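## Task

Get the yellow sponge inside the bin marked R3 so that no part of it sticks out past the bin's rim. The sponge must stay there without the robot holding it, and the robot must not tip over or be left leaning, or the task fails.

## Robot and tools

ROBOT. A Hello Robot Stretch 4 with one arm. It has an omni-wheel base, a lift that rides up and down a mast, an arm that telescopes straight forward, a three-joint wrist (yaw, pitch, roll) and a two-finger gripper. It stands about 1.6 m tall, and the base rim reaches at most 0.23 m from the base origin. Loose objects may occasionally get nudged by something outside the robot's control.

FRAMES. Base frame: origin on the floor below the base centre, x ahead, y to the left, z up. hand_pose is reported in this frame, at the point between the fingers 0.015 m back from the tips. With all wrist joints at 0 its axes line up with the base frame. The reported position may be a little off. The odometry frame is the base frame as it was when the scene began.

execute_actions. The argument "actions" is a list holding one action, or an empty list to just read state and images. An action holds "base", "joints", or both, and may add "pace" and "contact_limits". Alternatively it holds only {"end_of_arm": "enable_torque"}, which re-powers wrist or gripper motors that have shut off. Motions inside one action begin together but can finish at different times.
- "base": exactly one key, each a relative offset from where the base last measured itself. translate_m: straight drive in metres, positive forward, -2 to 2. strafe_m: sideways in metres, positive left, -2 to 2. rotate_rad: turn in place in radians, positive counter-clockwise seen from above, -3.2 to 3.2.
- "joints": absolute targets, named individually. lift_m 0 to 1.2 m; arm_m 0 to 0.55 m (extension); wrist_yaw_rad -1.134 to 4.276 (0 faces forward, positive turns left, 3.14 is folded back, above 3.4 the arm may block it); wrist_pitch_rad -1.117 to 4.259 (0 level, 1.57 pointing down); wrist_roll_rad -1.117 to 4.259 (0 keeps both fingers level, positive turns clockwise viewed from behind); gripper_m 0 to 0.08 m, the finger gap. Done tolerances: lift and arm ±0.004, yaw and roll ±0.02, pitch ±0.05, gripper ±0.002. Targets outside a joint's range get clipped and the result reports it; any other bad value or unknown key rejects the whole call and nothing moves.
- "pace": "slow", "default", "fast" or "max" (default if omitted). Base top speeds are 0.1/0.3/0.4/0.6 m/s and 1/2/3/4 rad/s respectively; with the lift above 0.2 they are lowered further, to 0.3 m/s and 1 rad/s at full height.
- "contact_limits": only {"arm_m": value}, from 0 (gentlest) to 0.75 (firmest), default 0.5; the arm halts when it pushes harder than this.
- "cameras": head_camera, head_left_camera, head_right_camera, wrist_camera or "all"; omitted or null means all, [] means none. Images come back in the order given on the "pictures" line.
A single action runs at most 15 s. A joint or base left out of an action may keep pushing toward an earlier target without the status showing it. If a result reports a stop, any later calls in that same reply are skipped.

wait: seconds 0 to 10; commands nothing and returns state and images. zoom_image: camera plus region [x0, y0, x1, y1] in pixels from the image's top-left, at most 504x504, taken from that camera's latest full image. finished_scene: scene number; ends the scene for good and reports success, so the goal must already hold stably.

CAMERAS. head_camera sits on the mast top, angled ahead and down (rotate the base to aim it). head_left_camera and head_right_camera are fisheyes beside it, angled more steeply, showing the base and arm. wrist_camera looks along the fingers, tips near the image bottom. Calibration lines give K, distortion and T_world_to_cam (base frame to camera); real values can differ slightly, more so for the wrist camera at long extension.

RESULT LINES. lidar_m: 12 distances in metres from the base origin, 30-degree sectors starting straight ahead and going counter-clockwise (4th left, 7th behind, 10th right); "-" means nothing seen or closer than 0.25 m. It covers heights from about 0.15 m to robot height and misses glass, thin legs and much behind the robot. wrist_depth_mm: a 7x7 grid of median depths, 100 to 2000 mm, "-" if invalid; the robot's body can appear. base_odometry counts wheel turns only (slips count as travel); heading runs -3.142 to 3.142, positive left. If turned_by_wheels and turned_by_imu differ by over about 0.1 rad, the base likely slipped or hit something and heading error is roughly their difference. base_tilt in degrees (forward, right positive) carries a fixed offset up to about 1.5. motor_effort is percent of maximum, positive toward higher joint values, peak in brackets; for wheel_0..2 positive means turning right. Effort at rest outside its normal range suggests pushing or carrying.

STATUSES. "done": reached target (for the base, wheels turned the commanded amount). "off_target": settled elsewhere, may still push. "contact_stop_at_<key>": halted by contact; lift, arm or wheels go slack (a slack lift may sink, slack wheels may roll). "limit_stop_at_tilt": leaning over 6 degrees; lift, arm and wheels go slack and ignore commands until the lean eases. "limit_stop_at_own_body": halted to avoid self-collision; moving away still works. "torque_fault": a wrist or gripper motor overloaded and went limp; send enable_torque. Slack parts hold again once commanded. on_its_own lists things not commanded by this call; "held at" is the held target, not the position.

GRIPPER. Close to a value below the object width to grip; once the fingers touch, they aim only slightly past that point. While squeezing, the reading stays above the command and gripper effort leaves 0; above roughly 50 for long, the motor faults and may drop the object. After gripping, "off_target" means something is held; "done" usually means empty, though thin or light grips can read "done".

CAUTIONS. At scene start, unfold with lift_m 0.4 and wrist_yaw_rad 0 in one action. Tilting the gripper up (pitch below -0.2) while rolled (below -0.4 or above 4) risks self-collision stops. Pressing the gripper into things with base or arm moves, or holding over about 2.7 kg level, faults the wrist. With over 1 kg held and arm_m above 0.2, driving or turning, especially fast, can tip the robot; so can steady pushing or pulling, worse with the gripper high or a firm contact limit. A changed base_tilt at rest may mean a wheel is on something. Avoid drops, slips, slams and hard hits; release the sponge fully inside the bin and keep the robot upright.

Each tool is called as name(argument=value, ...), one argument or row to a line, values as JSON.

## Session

execute_actions(
  actions=[],
)

Scene clock: 0.00 s.
base_odometry: x=+0.000 y=+0.000 heading=+0.000 (m, m, rad; odometry frame)
turned_by_wheels: +0.000 (rad since the last result)
turned_by_imu: +0.000 (rad since the last result)
base_tilt: forward=+0.6 right=-0.4 (deg)
lidar_m: 0.80 0.83 1.08 1.02 1.10 1.49 2.11 0.92 0.67 0.63 0.66 0.82
base_status: not commanded
joint_positions: lift_m=+0.230 arm_m=+0.002 wrist_yaw_rad=+3.162 wrist_pitch_rad=+0.009 wrist_roll_rad=+0.003 gripper_m=+0.040
joint_status: not commanded
motor_effort: lift_m=+21 arm_m=-1 wrist_yaw_rad=-1 wrist_pitch_rad=-11 wrist_roll_rad=-1 gripper_m=+2 wheel_0=+0 wheel_1=+0 wheel_2=+0 (%)
hand_pose: x=-0.0418 y=+0.0830 z=+0.4066 quat_wxyz=(-0.010, -0.005, +0.002, +1.000) (m; base frame)
wrist_depth_mm: - 136 251 - - - 1499 / - 111 137 - - - 1430 / - 116 138 - - - 1464 / 139 138 219 - - - 1464 / 214 - - - - - 1464 / 224 1281 142 1464 156 1366 1308 / 224 - - 1042 129 - 1025
pictures: head_camera, head_left_camera, head_right_camera, wrist_camera
camera_calibration (this result's frames):
wrist_camera: T_world_to_cam=[[-0.0225654, 0.999624, 0.0156071, -0.0862668], [0.0338223, 0.0163654, -0.999294, 0.461239], [-0.999173, -0.0220216, -0.0341789, 0.125969], [0, 0, 0, 1]] pos_world=[0.108318, 0.08146, 0.466565]
Images, in order (width x height): head_camera 420x560, head_left_camera 420x672, head_right_camera 420x672, wrist_camera 616x392.

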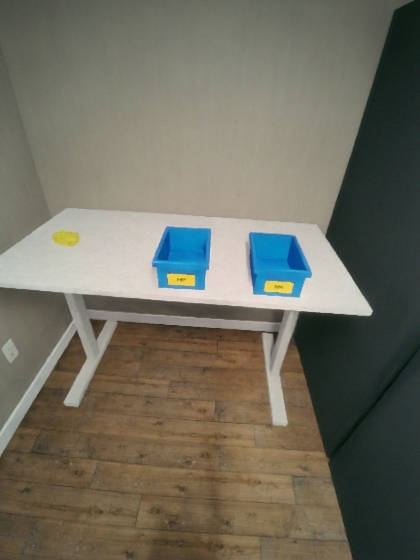

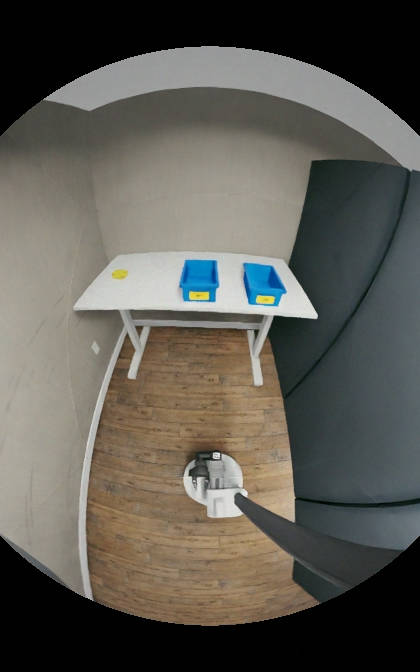

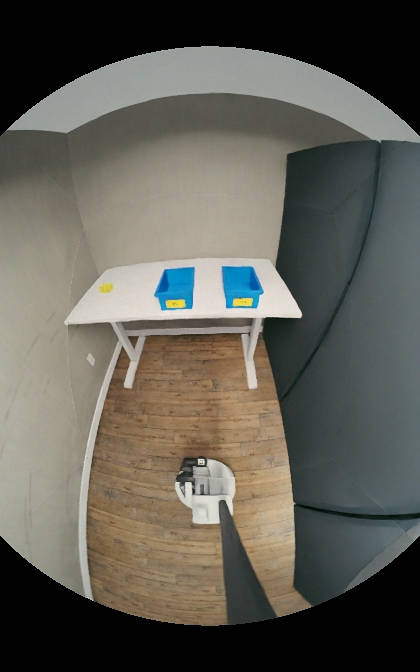

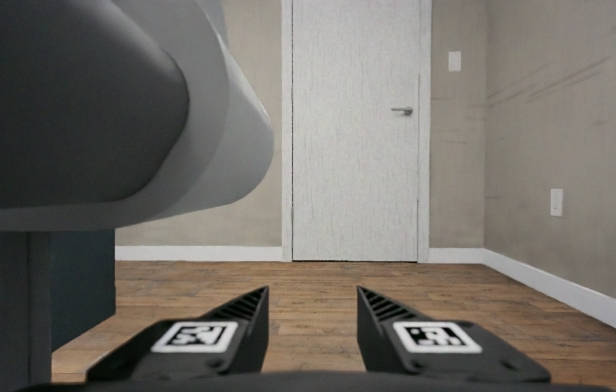

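execute_actions(
  actions=[
    {"base":{"rotate_rad":0.577},"joints":{"lift_m":0.9,"wrist_yaw_rad":0,"gripper_m":0.08},"pace":"fast"},
  ],
  cameras=["head_camera","wrist_camera"],
)

execute_actions(
  actions=[
    {"base":{"translate_m":0.5},"joints":{"lift_m":1.19,"wrist_pitch_rad":1.57,"wrist_roll_rad":2.2},"pace":"fast"},
  ],
  cameras=["head_right_camera"],
)

execute_actions(
  actions=[
    {"base":{"translate_m":0.2},"joints":{"arm_m":0.47},"pace":"fast"},
  ],
  cameras=["head_right_camera","wrist_camera"],
)

Scene clock: 13.77 s.
base_odometry: x=+0.000 y=+0.000 heading=+0.577 (m, m, rad; odometry frame)
turned_by_wheels: +0.577 (rad since the last result)
turned_by_imu: +0.586 (rad since the last result)
base_tilt: forward=+0.7 right=-0.3 (deg)
lidar_m: 0.89 1.06 1.03 1.12 1.64 2.12 0.87 0.67 0.64 0.70 0.82 0.81
base_status: done
joint_positions: lift_m=+0.900 arm_m=+0.002 wrist_yaw_rad=+0.000 wrist_pitch_rad=+0.009 wrist_roll_rad=+0.003 gripper_m=+0.080
joint_status: all done
motor_effort: lift_m=+25(29) arm_m=-1(1) wrist_yaw_rad=-3(8) wrist_pitch_rad=-9(8) wrist_roll_rad=-1(2) gripper_m=+4(5) wheel_0=-1(10) wheel_1=+1(3) wheel_2=+1(9) (%)
hand_pose: x=+0.3853 y=-0.0874 z=+1.0759 quat_wxyz=(+1.000, +0.002, +0.005, +0.000) (m; base frame)
wrist_depth_mm: 866 1008 1308 1576 1397 1229 1078 / 866 1025 1308 1537 1430 1229 1138 / 866 1042 1308 1618 1430 1255 1138 / 866 1060 1308 1708 1430 1281 1118 / 866 1060 1160 1008 976 574 530 / 878 960 1205 1499 654 549 521 / - - 1281 1576 1430 - -
pictures: head_camera, wrist_camera
camera_calibration (this result's frames):
wrist_camera: T_world_to_cam=[[0.00230626, -0.999876, 0.0156094, -0.101008], [-0.0341534, -0.015679, -0.999294, 1.14181], [0.999414, 0.00177152, -0.0341853, -0.196129], [0, 0, 0, 1]] pos_world=[0.235244, -0.0827458, 1.13587]
Images, in order (width x height): head_camera 420x560, wrist_camera 616x392.

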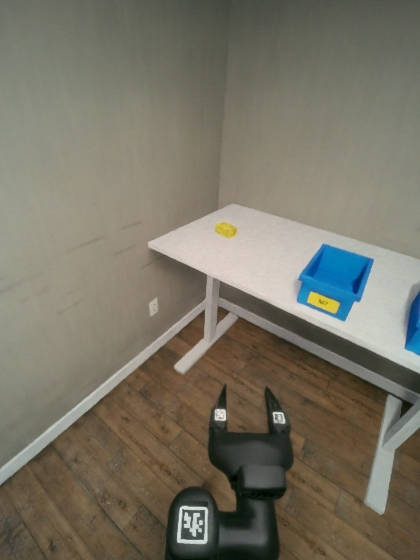

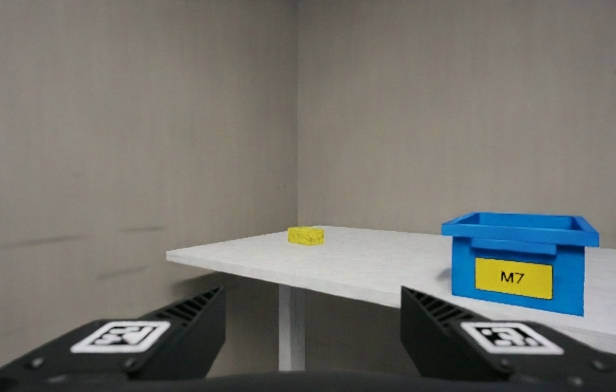

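Scene clock: 16.53 s.
base_odometry: x=+0.419 y=+0.273 heading=+0.577 (m, m, rad; odometry frame)
turned_by_wheels: +0.000 (rad since the last result)
turned_by_imu: +0.000 (rad since the last result)
base_tilt: forward=+0.6 right=-0.4 (deg)
lidar_m: 0.41 0.66 0.74 0.81 1.18 2.50 1.23 0.95 0.94 0.56 0.42 0.40
base_status: done
joint_positions: lift_m=+1.190 arm_m=+0.002 wrist_yaw_rad=+0.000 wrist_pitch_rad=+1.570 wrist_roll_rad=+2.200 gripper_m=+0.080
joint_status: all done
motor_effort: lift_m=+25(24) arm_m=-1(1) wrist_yaw_rad=-1(0) wrist_pitch_rad=+0(5) wrist_roll_rad=-1(1) gripper_m=+4(4) wheel_0=+2(7) wheel_1=+1(9) wheel_2=+0(12) (%)
hand_pose: x=+0.1728 y=-0.0874 z=+1.1552 quat_wxyz=(+0.321, +0.630, +0.321, -0.630) (m; base frame)
wrist_depth_mm: 353 1308 1229 1281 1281 1281 286 / 353 1308 1281 1281 1336 397 1308 / 357 1308 1308 1308 1098 1308 1281 / 359 1281 1308 1078 1118 1281 1308 / 362 1336 1366 1281 1336 1281 1281 / 362 382 1308 1308 1281 1308 1336 / - - 1336 1281 1308 - -
pictures: head_right_camera
Images, in order (width x height): head_right_camera 420x672.

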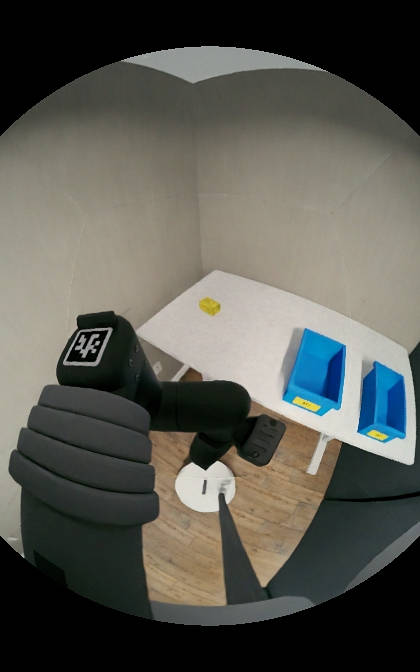

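Scene clock: 18.60 s.
base_odometry: x=+0.586 y=+0.382 heading=+0.578 (m, m, rad; odometry frame)
turned_by_wheels: +0.000 (rad since the last result)
turned_by_imu: +0.001 (rad since the last result)
base_tilt: forward=+0.7 right=-0.3 (deg)
lidar_m: 0.26 0.40 0.62 0.68 1.02 2.67 1.38 1.07 0.72 0.33 0.25 0.25
base_status: done
joint_positions: lift_m=+1.190 arm_m=+0.469 wrist_yaw_rad=+0.000 wrist_pitch_rad=+1.570 wrist_roll_rad=+2.200 gripper_m=+0.080
joint_status: all done
motor_effort: lift_m=+25(25) arm_m=+6(7) wrist_yaw_rad=-2(3) wrist_pitch_rad=+1(3) wrist_roll_rad=-1(1) gripper_m=+3(3) wheel_0=+3(5) wheel_1=+2(6) wheel_2=+0(10) (%)
hand_pose: x=+0.6401 y=-0.0874 z=+1.1552 quat_wxyz=(+0.321, +0.630, +0.321, -0.630) (m; base frame)
wrist_depth_mm: 349 351 351 351 347 349 347 / 355 351 351 351 347 351 351 / 355 355 353 351 349 353 351 / 355 355 353 351 355 351 353 / 353 357 359 310 355 355 355 / 357 357 312 312 357 357 357 / - - 357 362 357 - -
pictures: head_right_camera, wrist_camera
camera_calibration (this result's frames):
wrist_camera: T_world_to_cam=[[-0.819713, 0.572768, -0.00287947, 0.582155], [0.572517, 0.819485, 0.0258535, -0.26982], [0.0171677, 0.0195439, -0.999662, 1.2975], [0, 0, 0, 1]] pos_world=[0.609401, -0.137684, 1.30571]
Images, in order (width x height): head_right_camera 420x672, wrist_camera 616x392.

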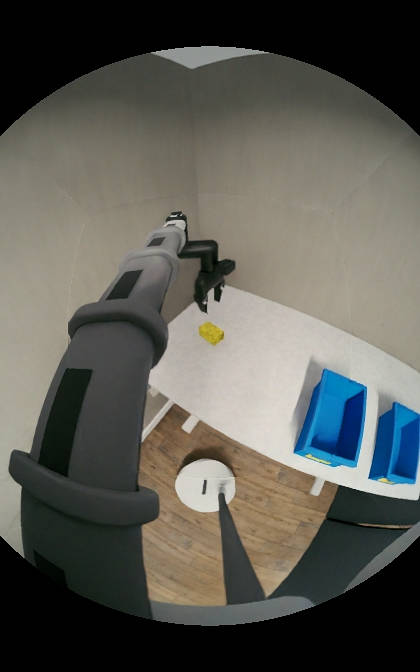

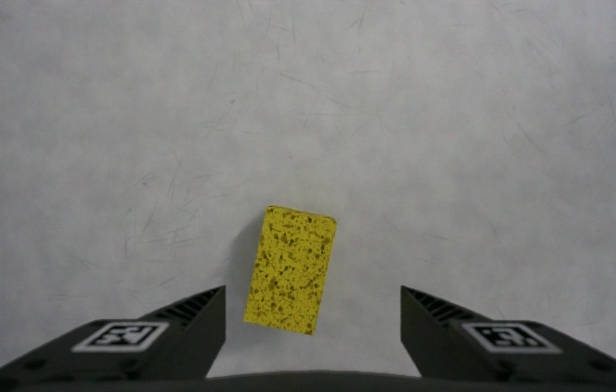

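execute_actions(
  actions=[
    {"joints":{"arm_m":0.494,"wrist_roll_rad":2.4,"lift_m":1.07},"pace":"fast"},
  ],
  cameras=["wrist_camera"],
)

Scene clock: 23.30 s.
base_odometry: x=+0.586 y=+0.382 heading=+0.578 (m, m, rad; odometry frame)
turned_by_wheels: +0.000 (rad since the last result)
turned_by_imu: +0.002 (rad since the last result)
base_tilt: forward=+0.6 right=-0.3 (deg)
lidar_m: 0.27 0.37 0.62 0.69 1.02 2.68 1.40 1.08 0.71 0.32 0.25 0.25
base_status: not commanded
joint_positions: lift_m=+1.070 arm_m=+0.493 wrist_yaw_rad=+0.000 wrist_pitch_rad=+1.570 wrist_roll_rad=+2.400 gripper_m=+0.080
joint_status: all done
motor_effort: lift_m=+15(21) arm_m=+6(3) wrist_yaw_rad=-2(1) wrist_pitch_rad=+2(1) wrist_roll_rad=-1(1) gripper_m=+3(2) wheel_0=+3(3) wheel_1=+2(2) wheel_2=+0(0) (%)
hand_pose: x=+0.6640 y=-0.0874 z=+1.0360 quat_wxyz=(+0.256, +0.659, +0.256, -0.659) (m; base frame)
wrist_depth_mm: 233 232 232 233 232 231 232 / 234 233 234 232 232 233 233 / 235 234 234 235 233 234 232 / 236 234 235 235 236 236 234 / 236 236 236 190 234 236 235 / 236 236 191 191 191 236 236 / - - 191 192 191 - -
pictures: wrist_camera
camera_calibration (this result's frames):
wrist_camera: T_world_to_cam=[[-0.689511, 0.724271, -0.00246431, 0.527735], [0.723989, 0.68933, 0.0257728, -0.392278], [0.0203652, 0.0159865, -0.999665, 1.17551], [0, 0, 0, 1]] pos_world=[0.623945, -0.130607, 1.18652]
Images, in order (width x height): wrist_camera 616x392.

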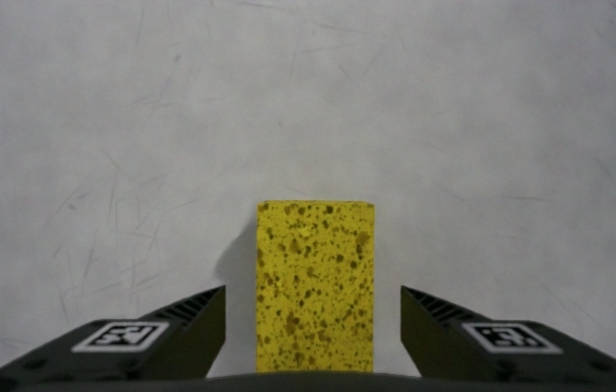

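execute_actions(
  actions=[
    {"joints":{"lift_m":1.012}},
  ],
  cameras=[],
)

execute_actions(
  actions=[
    {"joints":{"gripper_m":0.045}},
  ],
  cameras=[],
)

execute_actions(
  actions=[
    {"joints":{"lift_m":1.07},"pace":"fast"},
  ],
  cameras=[],
)

execute_actions(
  actions=[
    {"base":{"translate_m":-0.3},"joints":{"arm_m":0.0,"wrist_roll_rad":0},"pace":"fast"},
  ],
  cameras=["head_right_camera"],
)

zoom_image(
  camera="head_right_camera",
  region=[300, 340, 420, 460],
)

Scene clock: 32.60 s.
base_odometry: x=+0.586 y=+0.382 heading=+0.578 (m, m, rad; odometry frame)
turned_by_wheels: +0.000 (rad since the last result)
turned_by_imu: +0.002 (rad since the last result)
base_tilt: forward=+0.7 right=-0.3 (deg)
lidar_m: 0.25 0.38 0.63 0.65 1.05 2.66 1.40 1.10 0.73 0.34 0.25 0.25
base_status: not commanded
joint_positions: lift_m=+1.012 arm_m=+0.493 wrist_yaw_rad=+0.000 wrist_pitch_rad=+1.570 wrist_roll_rad=+2.400 gripper_m=+0.080
joint_status: all done
motor_effort: lift_m=+15(16) arm_m=+6(6) wrist_yaw_rad=-1(2) wrist_pitch_rad=+1(2) wrist_roll_rad=-1(0) gripper_m=+3(4) wheel_0=+3(3) wheel_1=+2(2) wheel_2=+0(0) (%)
hand_pose: x=+0.6640 y=-0.0874 z=+0.9780 quat_wxyz=(+0.256, +0.659, +0.256, -0.659) (m; base frame)
wrist_depth_mm: 176 175 175 175 175 174 175 / 176 176 176 175 175 175 175 / 177 176 177 176 175 177 175 / 178 177 177 177 177 177 177 / 178 177 177 132 133 177 177 / 179 178 139 133 132 178 178 / - - 134 133 133 - -
pictures: none
No camera images: the call's "cameras" was empty. Leave "cameras" out to get every camera's image.

Scene clock: 33.60 s.
base_odometry: x=+0.586 y=+0.382 heading=+0.578 (m, m, rad; odometry frame)
turned_by_wheels: +0.000 (rad since the last result)
turned_by_imu: +0.000 (rad since the last result)
base_tilt: forward=+0.5 right=-0.3 (deg)
lidar_m: 0.27 0.41 0.64 0.69 1.04 2.69 1.41 1.11 0.73 0.32 0.25 0.25
base_status: not commanded
joint_positions: lift_m=+1.012 arm_m=+0.493 wrist_yaw_rad=+0.000 wrist_pitch_rad=+1.570 wrist_roll_rad=+2.400 gripper_m=+0.059
joint_status: gripper_m off_target (ended at +0.059, target +0.045)
on_its_own: gripper_m is held at +0.054, not at your +0.045, by its contact guard: the fingers met something
motor_effort: lift_m=+15(14) arm_m=+6(6) wrist_yaw_rad=-1(1) wrist_pitch_rad=-1(0) wrist_roll_rad=-1(1) gripper_m=-36(32) wheel_0=+3(3) wheel_1=+2(2) wheel_2=+0(0) (%)
hand_pose: x=+0.6640 y=-0.0874 z=+0.9780 quat_wxyz=(+0.256, +0.659, +0.256, -0.659) (m; base frame)
wrist_depth_mm: 175 175 175 175 175 175 174 / 175 175 176 175 175 175 175 / 176 176 177 176 175 176 176 / 177 177 177 176 177 177 176 / 178 178 178 132 132 177 177 / 178 179 133 133 133 178 179 / 179 - 133 133 133 - -
pictures: none
No camera images: the call's "cameras" was empty. Leave "cameras" out to get every camera's image.

Scene clock: 34.57 s.
base_odometry: x=+0.586 y=+0.382 heading=+0.578 (m, m, rad; odometry frame)
turned_by_wheels: +0.000 (rad since the last result)
turned_by_imu: +0.000 (rad since the last result)
base_tilt: forward=+0.7 right=-0.4 (deg)
lidar_m: 0.25 0.38 0.62 0.69 1.04 2.66 1.41 1.09 0.72 0.33 0.25 0.25
base_status: not commanded
joint_positions: lift_m=+1.070 arm_m=+0.493 wrist_yaw_rad=+0.000 wrist_pitch_rad=+1.570 wrist_roll_rad=+2.400 gripper_m=+0.059
joint_status: all done
on_its_own: gripper_m is held at +0.054, not at your +0.045, by its contact guard: the fingers met something
motor_effort: lift_m=+25(28) arm_m=+6(6) wrist_yaw_rad=-1(2) wrist_pitch_rad=-1(1) wrist_roll_rad=-1(1) gripper_m=-34(34) wheel_0=+3(3) wheel_1=+2(2) wheel_2=+0(0) (%)
hand_pose: x=+0.6640 y=-0.0874 z=+1.0351 quat_wxyz=(+0.256, +0.659, +0.256, -0.659) (m; base frame)
wrist_depth_mm: 230 232 231 232 230 230 230 / 232 233 233 233 233 232 232 / 234 233 234 232 234 231 233 / 236 235 235 233 234 236 232 / 236 236 235 133 132 235 235 / 236 236 133 133 133 236 236 / 236 - 134 133 133 - -
pictures: none
No camera images: the call's "cameras" was empty. Leave "cameras" out to get every camera's image.

Scene clock: 36.90 s.
base_odometry: x=+0.335 y=+0.218 heading=+0.577 (m, m, rad; odometry frame)
turned_by_wheels: +0.000 (rad since the last result)
turned_by_imu: +0.001 (rad since the last result)
base_tilt: forward=+0.6 right=-0.3 (deg)
lidar_m: 0.52 0.78 0.79 0.85 1.27 2.42 1.16 0.92 0.88 0.64 0.49 0.46
base_status: done
joint_positions: lift_m=+1.070 arm_m=+0.003 wrist_yaw_rad=+0.000 wrist_pitch_rad=+1.571 wrist_roll_rad=+0.000 gripper_m=+0.059
joint_status: all done
joint sent to its limit — the command would take arm_m past its lower limit, so that joint was sent only as far as its limit.
on_its_own: gripper_m is held at +0.054, not at your +0.045, by its contact guard: the fingers met something
motor_effort: lift_m=+25(25) arm_m=-6(6) wrist_yaw_rad=-1(2) wrist_pitch_rad=+1(2) wrist_roll_rad=-2(4) gripper_m=-35(34) wheel_0=-2(6) wheel_1=-1(8) wheel_2=-3(11) (%)
hand_pose: x=+0.1736 y=-0.0874 z=+1.0351 quat_wxyz=(+0.707, +0.000, +0.707, +0.000) (m; base frame)
wrist_depth_mm: 931 1205 1160 1160 1182 1205 1182 / 1025 1160 1182 1160 1182 1182 1160 / 1160 1205 1160 1182 1182 1160 1182 / 1182 1182 1182 1182 1205 1160 1160 / 1182 1182 991 132 133 1229 1182 / 1182 1205 133 133 133 1182 1182 / 1205 - 133 134 133 - 1078
pictures: head_right_camera
Images, in order (width x height): head_right_camera 420x672.

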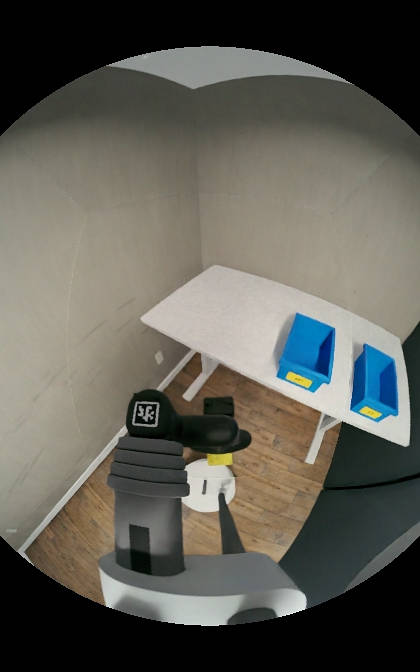

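Region (300, 340, 420, 460) of head_right_camera's 420x672 image, scaled by 4.200, with more detail than that image has.

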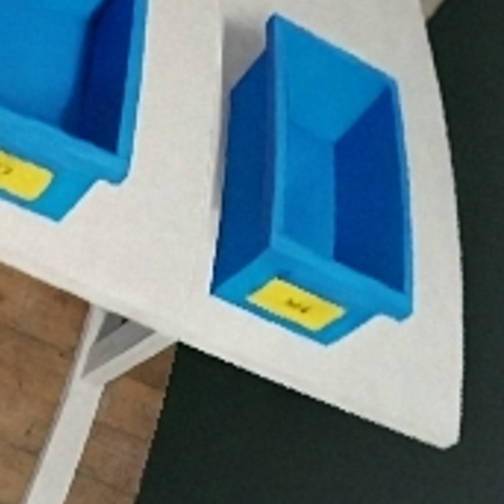

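execute_actions(
  actions=[
    {"base":{"rotate_rad":-2.18},"joints":{"lift_m":0.5},"pace":"fast"},
  ],
  cameras=["head_right_camera"],
)

execute_actions(
  actions=[
    {"base":{"strafe_m":-1.9},"pace":"max"},
  ],
  cameras=["head_camera","head_left_camera"],
)

Scene clock: 46.10 s.
base_odometry: x=+0.335 y=+0.218 heading=-1.602 (m, m, rad; odometry frame)
turned_by_wheels: -2.180 (rad since the last result)
turned_by_imu: -2.201 (rad since the last result)
base_tilt: forward=+0.6 right=-0.2 (deg)
lidar_m: 0.87 0.71 0.50 0.47 0.50 0.70 0.80 0.86 1.17 2.46 1.29 0.91
base_status: done
joint_positions: lift_m=+0.500 arm_m=+0.003 wrist_yaw_rad=+0.000 wrist_pitch_rad=+1.570 wrist_roll_rad=+0.000 gripper_m=+0.059
joint_status: all done
on_its_own: gripper_m is held at +0.054, not at your +0.045, by its contact guard: the fingers met something
motor_effort: lift_m=+15(21) arm_m=-6(6) wrist_yaw_rad=-1(1) wrist_pitch_rad=+1(2) wrist_roll_rad=-2(2) gripper_m=-34(35) wheel_0=+2(7) wheel_1=+0(5) wheel_2=+0(6) (%)
hand_pose: x=+0.1737 y=-0.0874 z=+0.4659 quat_wxyz=(+0.707, +0.000, +0.707, +0.000) (m; base frame)
wrist_depth_mm: 621 609 609 609 603 603 615 / 615 615 621 621 615 609 615 / 615 615 615 615 615 609 615 / 621 609 621 621 621 609 615 / 627 430 410 133 132 621 621 / 627 404 133 133 133 621 621 / 621 - 133 133 133 - 627
pictures: head_right_camera
Images, in order (width x height): head_right_camera 420x672.

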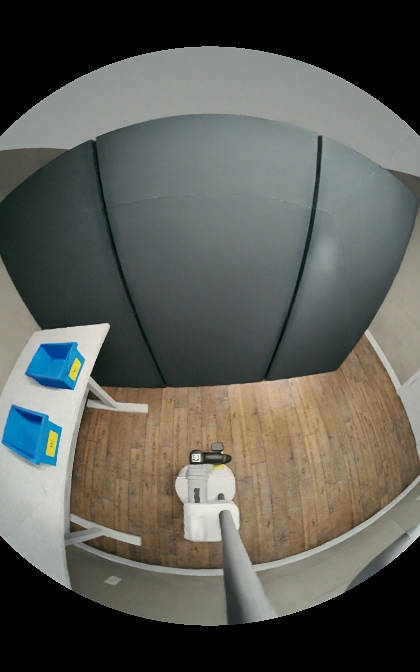

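Scene clock: 51.23 s.
base_odometry: x=-1.564 y=+0.278 heading=-1.602 (m, m, rad; odometry frame)
turned_by_wheels: +0.000 (rad since the last result)
turned_by_imu: +0.000 (rad since the last result)
base_tilt: forward=+0.7 right=-0.3 (deg)
lidar_m: 2.09 1.00 1.29 2.39 1.13 0.83 0.78 0.83 0.55 0.54 0.55 0.79
base_status: done
joint_positions: lift_m=+0.500 arm_m=+0.003 wrist_yaw_rad=+0.000 wrist_pitch_rad=+1.570 wrist_roll_rad=+0.000 gripper_m=+0.059
joint_status: not commanded
on_its_own: gripper_m is held at +0.054, not at your +0.045, by its contact guard: the fingers met something
motor_effort: lift_m=+18(18) arm_m=-6(6) wrist_yaw_rad=-1(1) wrist_pitch_rad=-2(2) wrist_roll_rad=-2(1) gripper_m=-35(34) wheel_0=-1(11) wheel_1=+2(15) wheel_2=-1(2) (%)
hand_pose: x=+0.1737 y=-0.0874 z=+0.4657 quat_wxyz=(+0.707, +0.000, +0.707, +0.000) (m; base frame)
wrist_depth_mm: 615 609 609 615 615 609 609 / 615 615 621 621 621 615 621 / 621 621 609 621 615 621 615 / 615 615 615 615 615 615 615 / 621 427 404 132 133 609 615 / 621 410 133 133 133 627 615 / 627 - 133 133 133 - 621
pictures: head_camera, head_left_camera
Images, in order (width x height): head_camera 420x560, head_left_camera 420x672.

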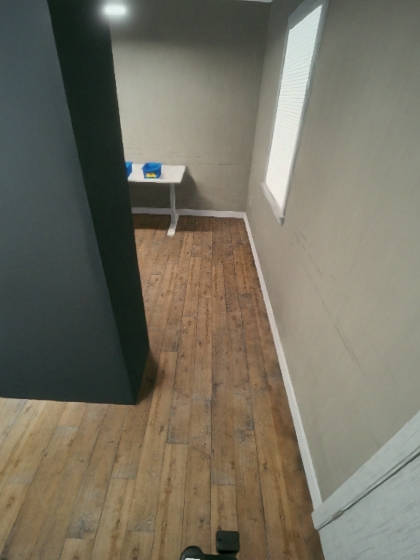

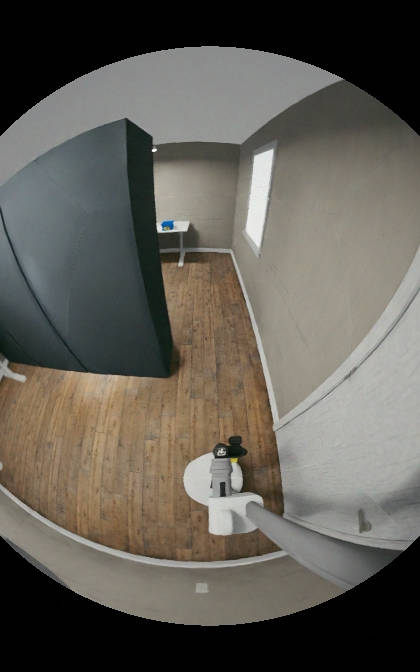

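Cabinet edge is ~0.39 left; clear.

execute_actions(
  actions=[
    {"base":{"translate_m":2.0},"pace":"max"},
  ],
  cameras=["head_camera","head_left_camera"],
)

zoom_image(
  camera="head_camera",
  region=[0, 200, 160, 320],
)

Scene clock: 61.20 s.
base_odometry: x=-1.627 y=-1.721 heading=-1.602 (m, m, rad; odometry frame)
turned_by_wheels: +0.000 (rad since the last result)
turned_by_imu: +0.002 (rad since the last result)
base_tilt: forward=+0.6 right=-0.4 (deg)
lidar_m: 1.55 1.23 1.63 2.39 0.88 0.72 2.31 0.78 0.56 0.48 0.51 0.72
base_status: done
joint_positions: lift_m=+0.500 arm_m=+0.003 wrist_yaw_rad=+0.000 wrist_pitch_rad=+1.570 wrist_roll_rad=+0.000 gripper_m=+0.059
joint_status: not commanded
on_its_own: gripper_m is held at +0.054, not at your +0.045, by its contact guard: the fingers met something
motor_effort: lift_m=+18(18) arm_m=-6(6) wrist_yaw_rad=-2(2) wrist_pitch_rad=+1(0) wrist_roll_rad=-2(2) gripper_m=-35(34) wheel_0=+0(10) wheel_1=+1(7) wheel_2=+2(14) (%)
hand_pose: x=+0.1737 y=-0.0874 z=+0.4657 quat_wxyz=(+0.707, +0.000, +0.707, +0.000) (m; base frame)
wrist_depth_mm: 615 615 609 615 609 609 603 / 615 615 609 621 615 615 615 / 621 615 615 609 615 621 615 / 621 615 609 609 621 615 621 / 621 430 407 132 132 615 621 / 627 402 133 133 133 621 621 / 627 - 133 133 133 - 609
pictures: head_camera, head_left_camera
Images, in order (width x height): head_camera 420x560, head_left_camera 420x672.

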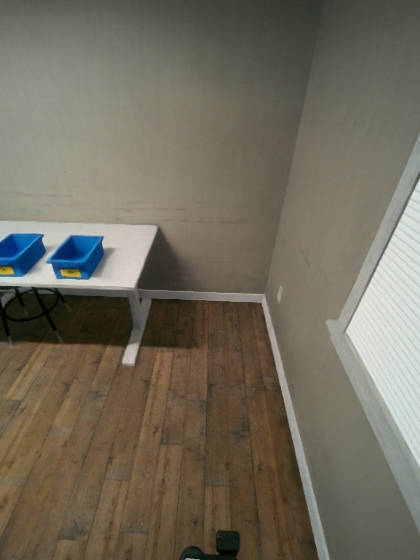

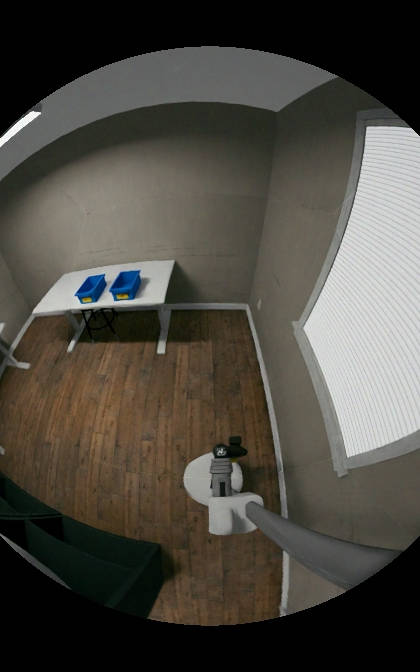

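Region (0, 200, 160, 320) of head_camera's 420x560 image, scaled by 3.150, with more detail than that image has; it fills the top 378 rows of this view, and the rest is white.

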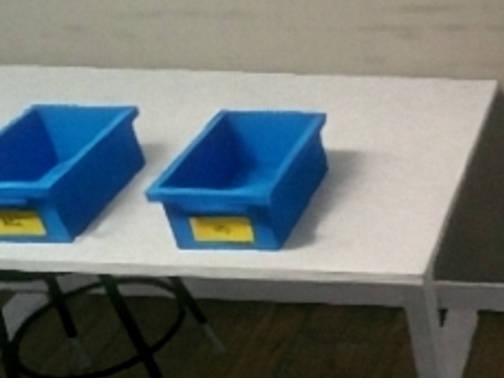

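Table is lower (~0.72). Strafe and look with the wrist camera.

execute_actions(
  actions=[
    {"base":{"strafe_m":0.83},"joints":{"lift_m":0.95,"wrist_pitch_rad":0.55},"pace":"max"},
  ],
  cameras=["head_camera","head_left_camera","wrist_camera"],
)

Scene clock: 66.80 s.
base_odometry: x=-0.797 y=-1.747 heading=-1.602 (m, m, rad; odometry frame)
turned_by_wheels: +0.000 (rad since the last result)
turned_by_imu: +0.002 (rad since the last result)
base_tilt: forward=+0.5 right=-0.3 (deg)
lidar_m: 1.12 1.20 1.65 1.56 0.92 0.65 0.61 0.64 1.41 1.35 1.38 1.20
base_status: done
joint_positions: lift_m=+0.950 arm_m=+0.003 wrist_yaw_rad=+0.000 wrist_pitch_rad=+0.553 wrist_roll_rad=+0.000 gripper_m=+0.059
joint_status: all done
on_its_own: gripper_m is held at +0.054, not at your +0.045, by its contact guard: the fingers met something
motor_effort: lift_m=+24(25) arm_m=-6(6) wrist_yaw_rad=-1(1) wrist_pitch_rad=-7(15) wrist_roll_rad=-2(1) gripper_m=-34(35) wheel_0=+1(13) wheel_1=+0(10) wheel_2=+1(1) (%)
hand_pose: x=+0.3546 y=-0.0874 z=+1.0163 quat_wxyz=(+0.962, +0.000, +0.273, +0.000) (m; base frame)
wrist_depth_mm: 1537 1537 1537 1537 1576 1537 1576 / 1464 1430 1229 1205 1618 1708 1708 / 1060 1025 1042 1042 1098 1808 1708 / 1921 1921 1808 1983 1921 - 1756 / 1661 1708 1537 132 133 1708 1618 / 1430 1430 134 133 133 1430 1430 / 1281 - 133 133 133 - 1281
pictures: head_camera, head_left_camera, wrist_camera
camera_calibration (this result's frames):
wrist_camera: T_world_to_cam=[[0.011451, -0.999823, 0.0149096, -0.102586], [-0.546073, -0.0187436, -0.837528, 1.09805], [0.837659, 0.00144884, -0.546191, 0.410226], [0, 0, 0, 1]] pos_world=[0.257163, -0.0825809, 1.14524]
Images, in order (width x height): head_camera 420x560, head_left_camera 420x672, wrist_camera 616x392.

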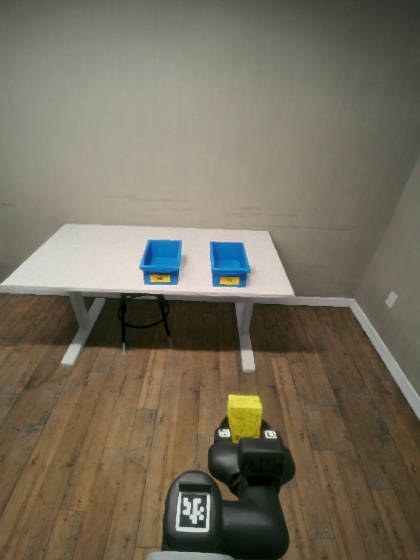

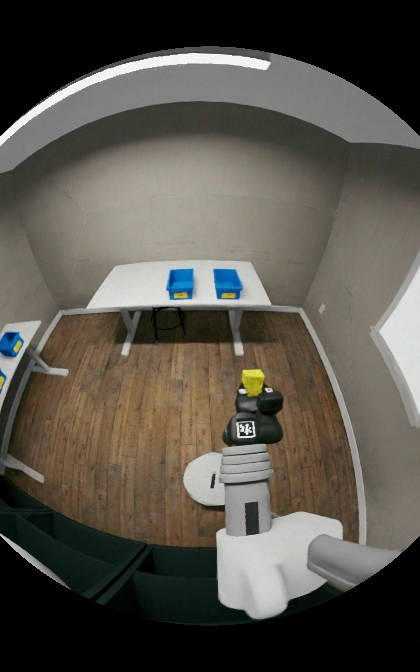

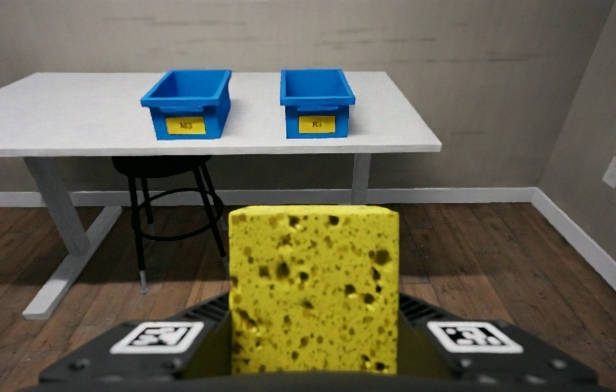

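zoom_image(
  camera="wrist_camera",
  region=[280, 100, 360, 145],
)

execute_actions(
  actions=[
    {"base":{"translate_m":0.69},"joints":{"lift_m":1.0,"wrist_pitch_rad":1.57,"arm_m":0.475},"pace":"fast"},
  ],
  cameras=["head_right_camera","wrist_camera"],
)

Region (280, 100, 360, 145) of wrist_camera's 616x392 image, scaled by 6.300; it fills the top 284 rows of this view, and the rest is white.

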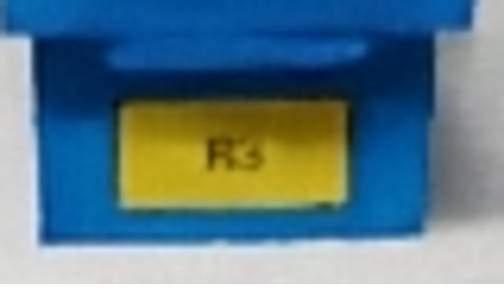

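Scene clock: 76.40 s.
base_odometry: x=-0.819 y=-2.436 heading=-1.602 (m, m, rad; odometry frame)
turned_by_wheels: +0.000 (rad since the last result)
turned_by_imu: +0.002 (rad since the last result)
base_tilt: forward=+0.6 right=-0.3 (deg)
lidar_m: 0.44 0.48 0.63 1.60 1.65 1.39 1.29 1.37 1.41 1.31 1.41 0.46
base_status: done
joint_positions: lift_m=+1.000 arm_m=+0.474 wrist_yaw_rad=+0.000 wrist_pitch_rad=+1.570 wrist_roll_rad=+0.000 gripper_m=+0.059
joint_status: all done
on_its_own: gripper_m is held at +0.054, not at your +0.045, by its contact guard: the fingers met something
motor_effort: lift_m=+25(30) arm_m=+6(9) wrist_yaw_rad=-2(1) wrist_pitch_rad=+3(8) wrist_roll_rad=-1(2) gripper_m=-33(35) wheel_0=+2(6) wheel_1=+0(10) wheel_2=+2(12) (%)
hand_pose: x=+0.6451 y=-0.0874 z=+0.9652 quat_wxyz=(+0.707, +0.000, +0.707, +0.000) (m; base frame)
wrist_depth_mm: 392 392 389 389 389 387 389 / 394 392 310 281 291 389 392 / 355 394 368 389 392 392 392 / 351 394 297 392 387 394 392 / 345 399 276 132 133 394 392 / 338 399 133 133 133 293 397 / 324 - 133 134 133 - 397
pictures: head_right_camera, wrist_camera
camera_calibration (this result's frames):
wrist_camera: T_world_to_cam=[[0.0192681, -0.999813, -0.00185061, -0.0940265], [-0.99952, -0.0193073, 0.0242298, 0.674574], [-0.024261, 0.00138286, -0.999705, 1.13266], [0, 0, 0, 1]] pos_world=[0.703542, -0.082551, 1.11581]
Images, in order (width x height): head_right_camera 420x672, wrist_camera 616x392.

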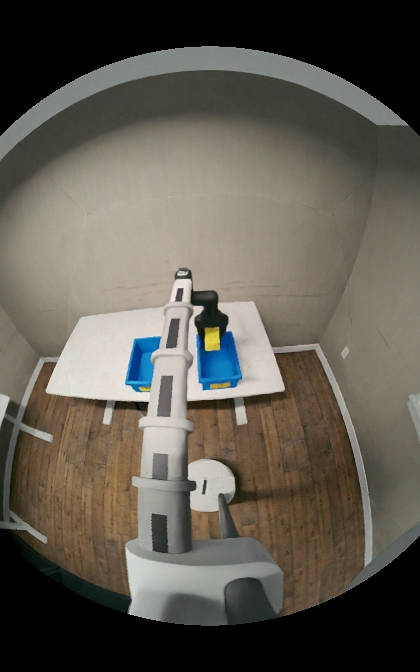

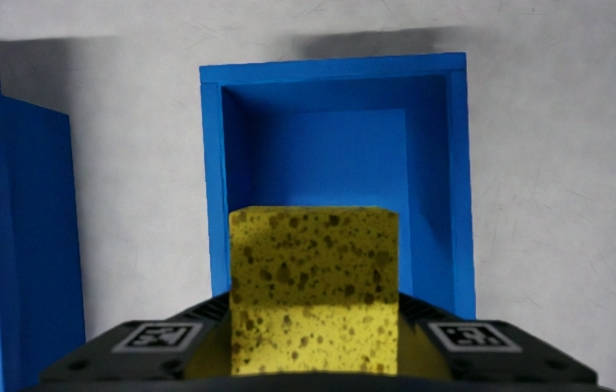

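execute_actions(
  actions=[
    {"base":{"strafe_m":-0.021},"joints":{"lift_m":0.794}},
  ],
  cameras=["wrist_camera"],
)

execute_actions(
  actions=[
    {"joints":{"gripper_m":0.07}},
  ],
  cameras=[],
)

execute_actions(
  actions=[
    {"joints":{"lift_m":0.94},"pace":"fast"},
  ],
  cameras=["wrist_camera"],
)

Scene clock: 84.53 s.
base_odometry: x=-0.840 y=-2.436 heading=-1.602 (m, m, rad; odometry frame)
turned_by_wheels: +0.000 (rad since the last result)
turned_by_imu: +0.002 (rad since the last result)
base_tilt: forward=+0.6 right=-0.3 (deg)
lidar_m: 0.44 0.46 0.60 1.61 1.65 1.37 1.31 1.36 1.39 1.31 1.39 0.49
base_status: done
joint_positions: lift_m=+0.794 arm_m=+0.474 wrist_yaw_rad=+0.000 wrist_pitch_rad=+1.570 wrist_roll_rad=+0.000 gripper_m=+0.059
joint_status: all done
on_its_own: gripper_m is held at +0.054, not at your +0.045, by its contact guard: the fingers met something
motor_effort: lift_m=+15(25) arm_m=+6(6) wrist_yaw_rad=-2(2) wrist_pitch_rad=+2(3) wrist_roll_rad=-1(1) gripper_m=-35(34) wheel_0=-1(8) wheel_1=+1(7) wheel_2=+0(2) (%)
hand_pose: x=+0.6451 y=-0.0874 z=+0.7600 quat_wxyz=(+0.707, +0.000, +0.707, +0.000) (m; base frame)
wrist_depth_mm: 119 164 179 183 183 168 131 / 118 177 185 185 185 172 132 / 117 174 186 185 185 175 133 / 115 171 186 186 186 178 134 / 114 169 186 132 133 181 133 / 116 156 133 133 133 170 134 / 108 - 133 134 133 - -
pictures: wrist_camera
camera_calibration (this result's frames):
wrist_camera: T_world_to_cam=[[0.0192449, -0.999813, -0.00185066, -0.0943913], [-0.99952, -0.0192842, 0.0242322, 0.679546], [-0.0242634, 0.00138342, -0.999705, 0.92754], [0, 0, 0, 1]] pos_world=[0.703542, -0.0825524, 0.910625]
Images, in order (width x height): wrist_camera 616x392.

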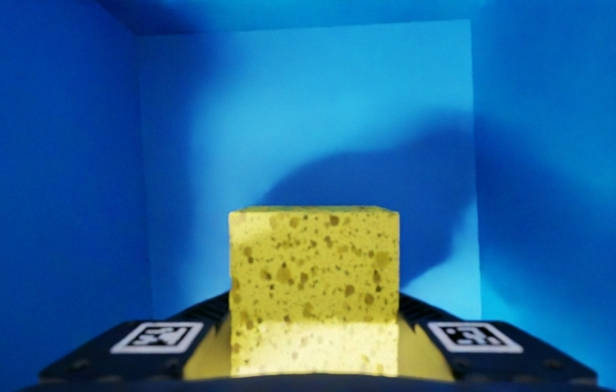

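Scene clock: 85.27 s.
base_odometry: x=-0.840 y=-2.436 heading=-1.602 (m, m, rad; odometry frame)
turned_by_wheels: +0.000 (rad since the last result)
turned_by_imu: +0.000 (rad since the last result)
base_tilt: forward=+0.7 right=-0.3 (deg)
lidar_m: 0.42 0.47 0.66 1.59 1.68 1.39 1.31 1.38 1.37 1.30 1.39 0.48
base_status: not commanded
joint_positions: lift_m=+0.794 arm_m=+0.474 wrist_yaw_rad=+0.000 wrist_pitch_rad=+1.570 wrist_roll_rad=+0.000 gripper_m=+0.070
joint_status: all done
motor_effort: lift_m=+15(15) arm_m=+6(6) wrist_yaw_rad=-2(2) wrist_pitch_rad=+0(5) wrist_roll_rad=-1(1) gripper_m=+3(31) wheel_0=-1(1) wheel_1=+1(1) wheel_2=+0(0) (%)
hand_pose: x=+0.6451 y=-0.0874 z=+0.7600 quat_wxyz=(+0.707, +0.000, +0.707, +0.000) (m; base frame)
wrist_depth_mm: 120 165 179 184 183 169 130 / 118 177 185 185 185 172 131 / 117 174 185 185 186 175 133 / 115 171 186 186 186 178 134 / 114 169 187 142 187 181 133 / 116 147 142 142 142 160 134 / - - 136 142 138 - -
pictures: none
No camera images: the call's "cameras" was empty. Leave "cameras" out to get every camera's image.

Scene clock: 86.63 s.
base_odometry: x=-0.840 y=-2.436 heading=-1.602 (m, m, rad; odometry frame)
turned_by_wheels: +0.000 (rad since the last result)
turned_by_imu: +0.001 (rad since the last result)
base_tilt: forward=+0.6 right=-0.3 (deg)
lidar_m: 0.44 0.45 0.63 1.60 1.68 1.39 1.30 1.36 1.38 1.30 1.38 0.44
base_status: not commanded
joint_positions: lift_m=+0.940 arm_m=+0.474 wrist_yaw_rad=+0.000 wrist_pitch_rad=+1.570 wrist_roll_rad=+0.000 gripper_m=+0.070
joint_status: all done
motor_effort: lift_m=+25(25) arm_m=+6(6) wrist_yaw_rad=-2(2) wrist_pitch_rad=-1(1) wrist_roll_rad=-1(1) gripper_m=+6(4) wheel_0=-1(1) wheel_1=+1(1) wheel_2=+0(0) (%)
hand_pose: x=+0.6450 y=-0.0874 z=+0.9051 quat_wxyz=(+0.707, +0.000, +0.707, +0.000) (m; base frame)
wrist_depth_mm: 330 330 213 213 218 332 330 / 332 330 270 283 266 330 332 / 336 334 329 329 330 332 330 / 336 334 329 286 332 334 332 / 338 334 329 289 330 338 332 / 336 336 157 289 289 216 336 / 336 - 136 332 145 - -
pictures: wrist_camera
camera_calibration (this result's frames):
wrist_camera: T_world_to_cam=[[0.0191845, -0.999814, -0.00185143, -0.0940829], [-0.999521, -0.0192238, 0.0242731, 0.675985], [-0.0243042, 0.00138488, -0.999704, 1.07268], [0, 0, 0, 1]] pos_world=[0.703537, -0.0825559, 1.05578]
Images, in order (width x height): wrist_camera 616x392.

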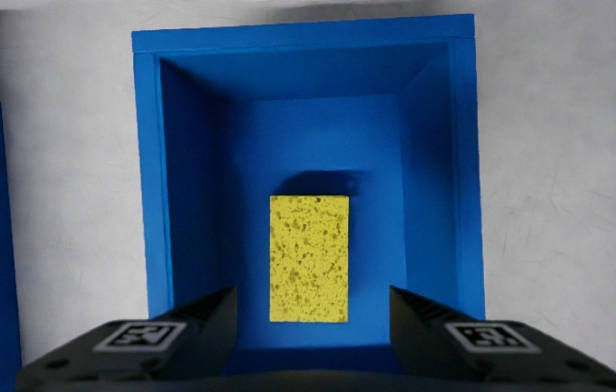

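finished_scene(
  scene=2,
)

The scene is finished: the task was done.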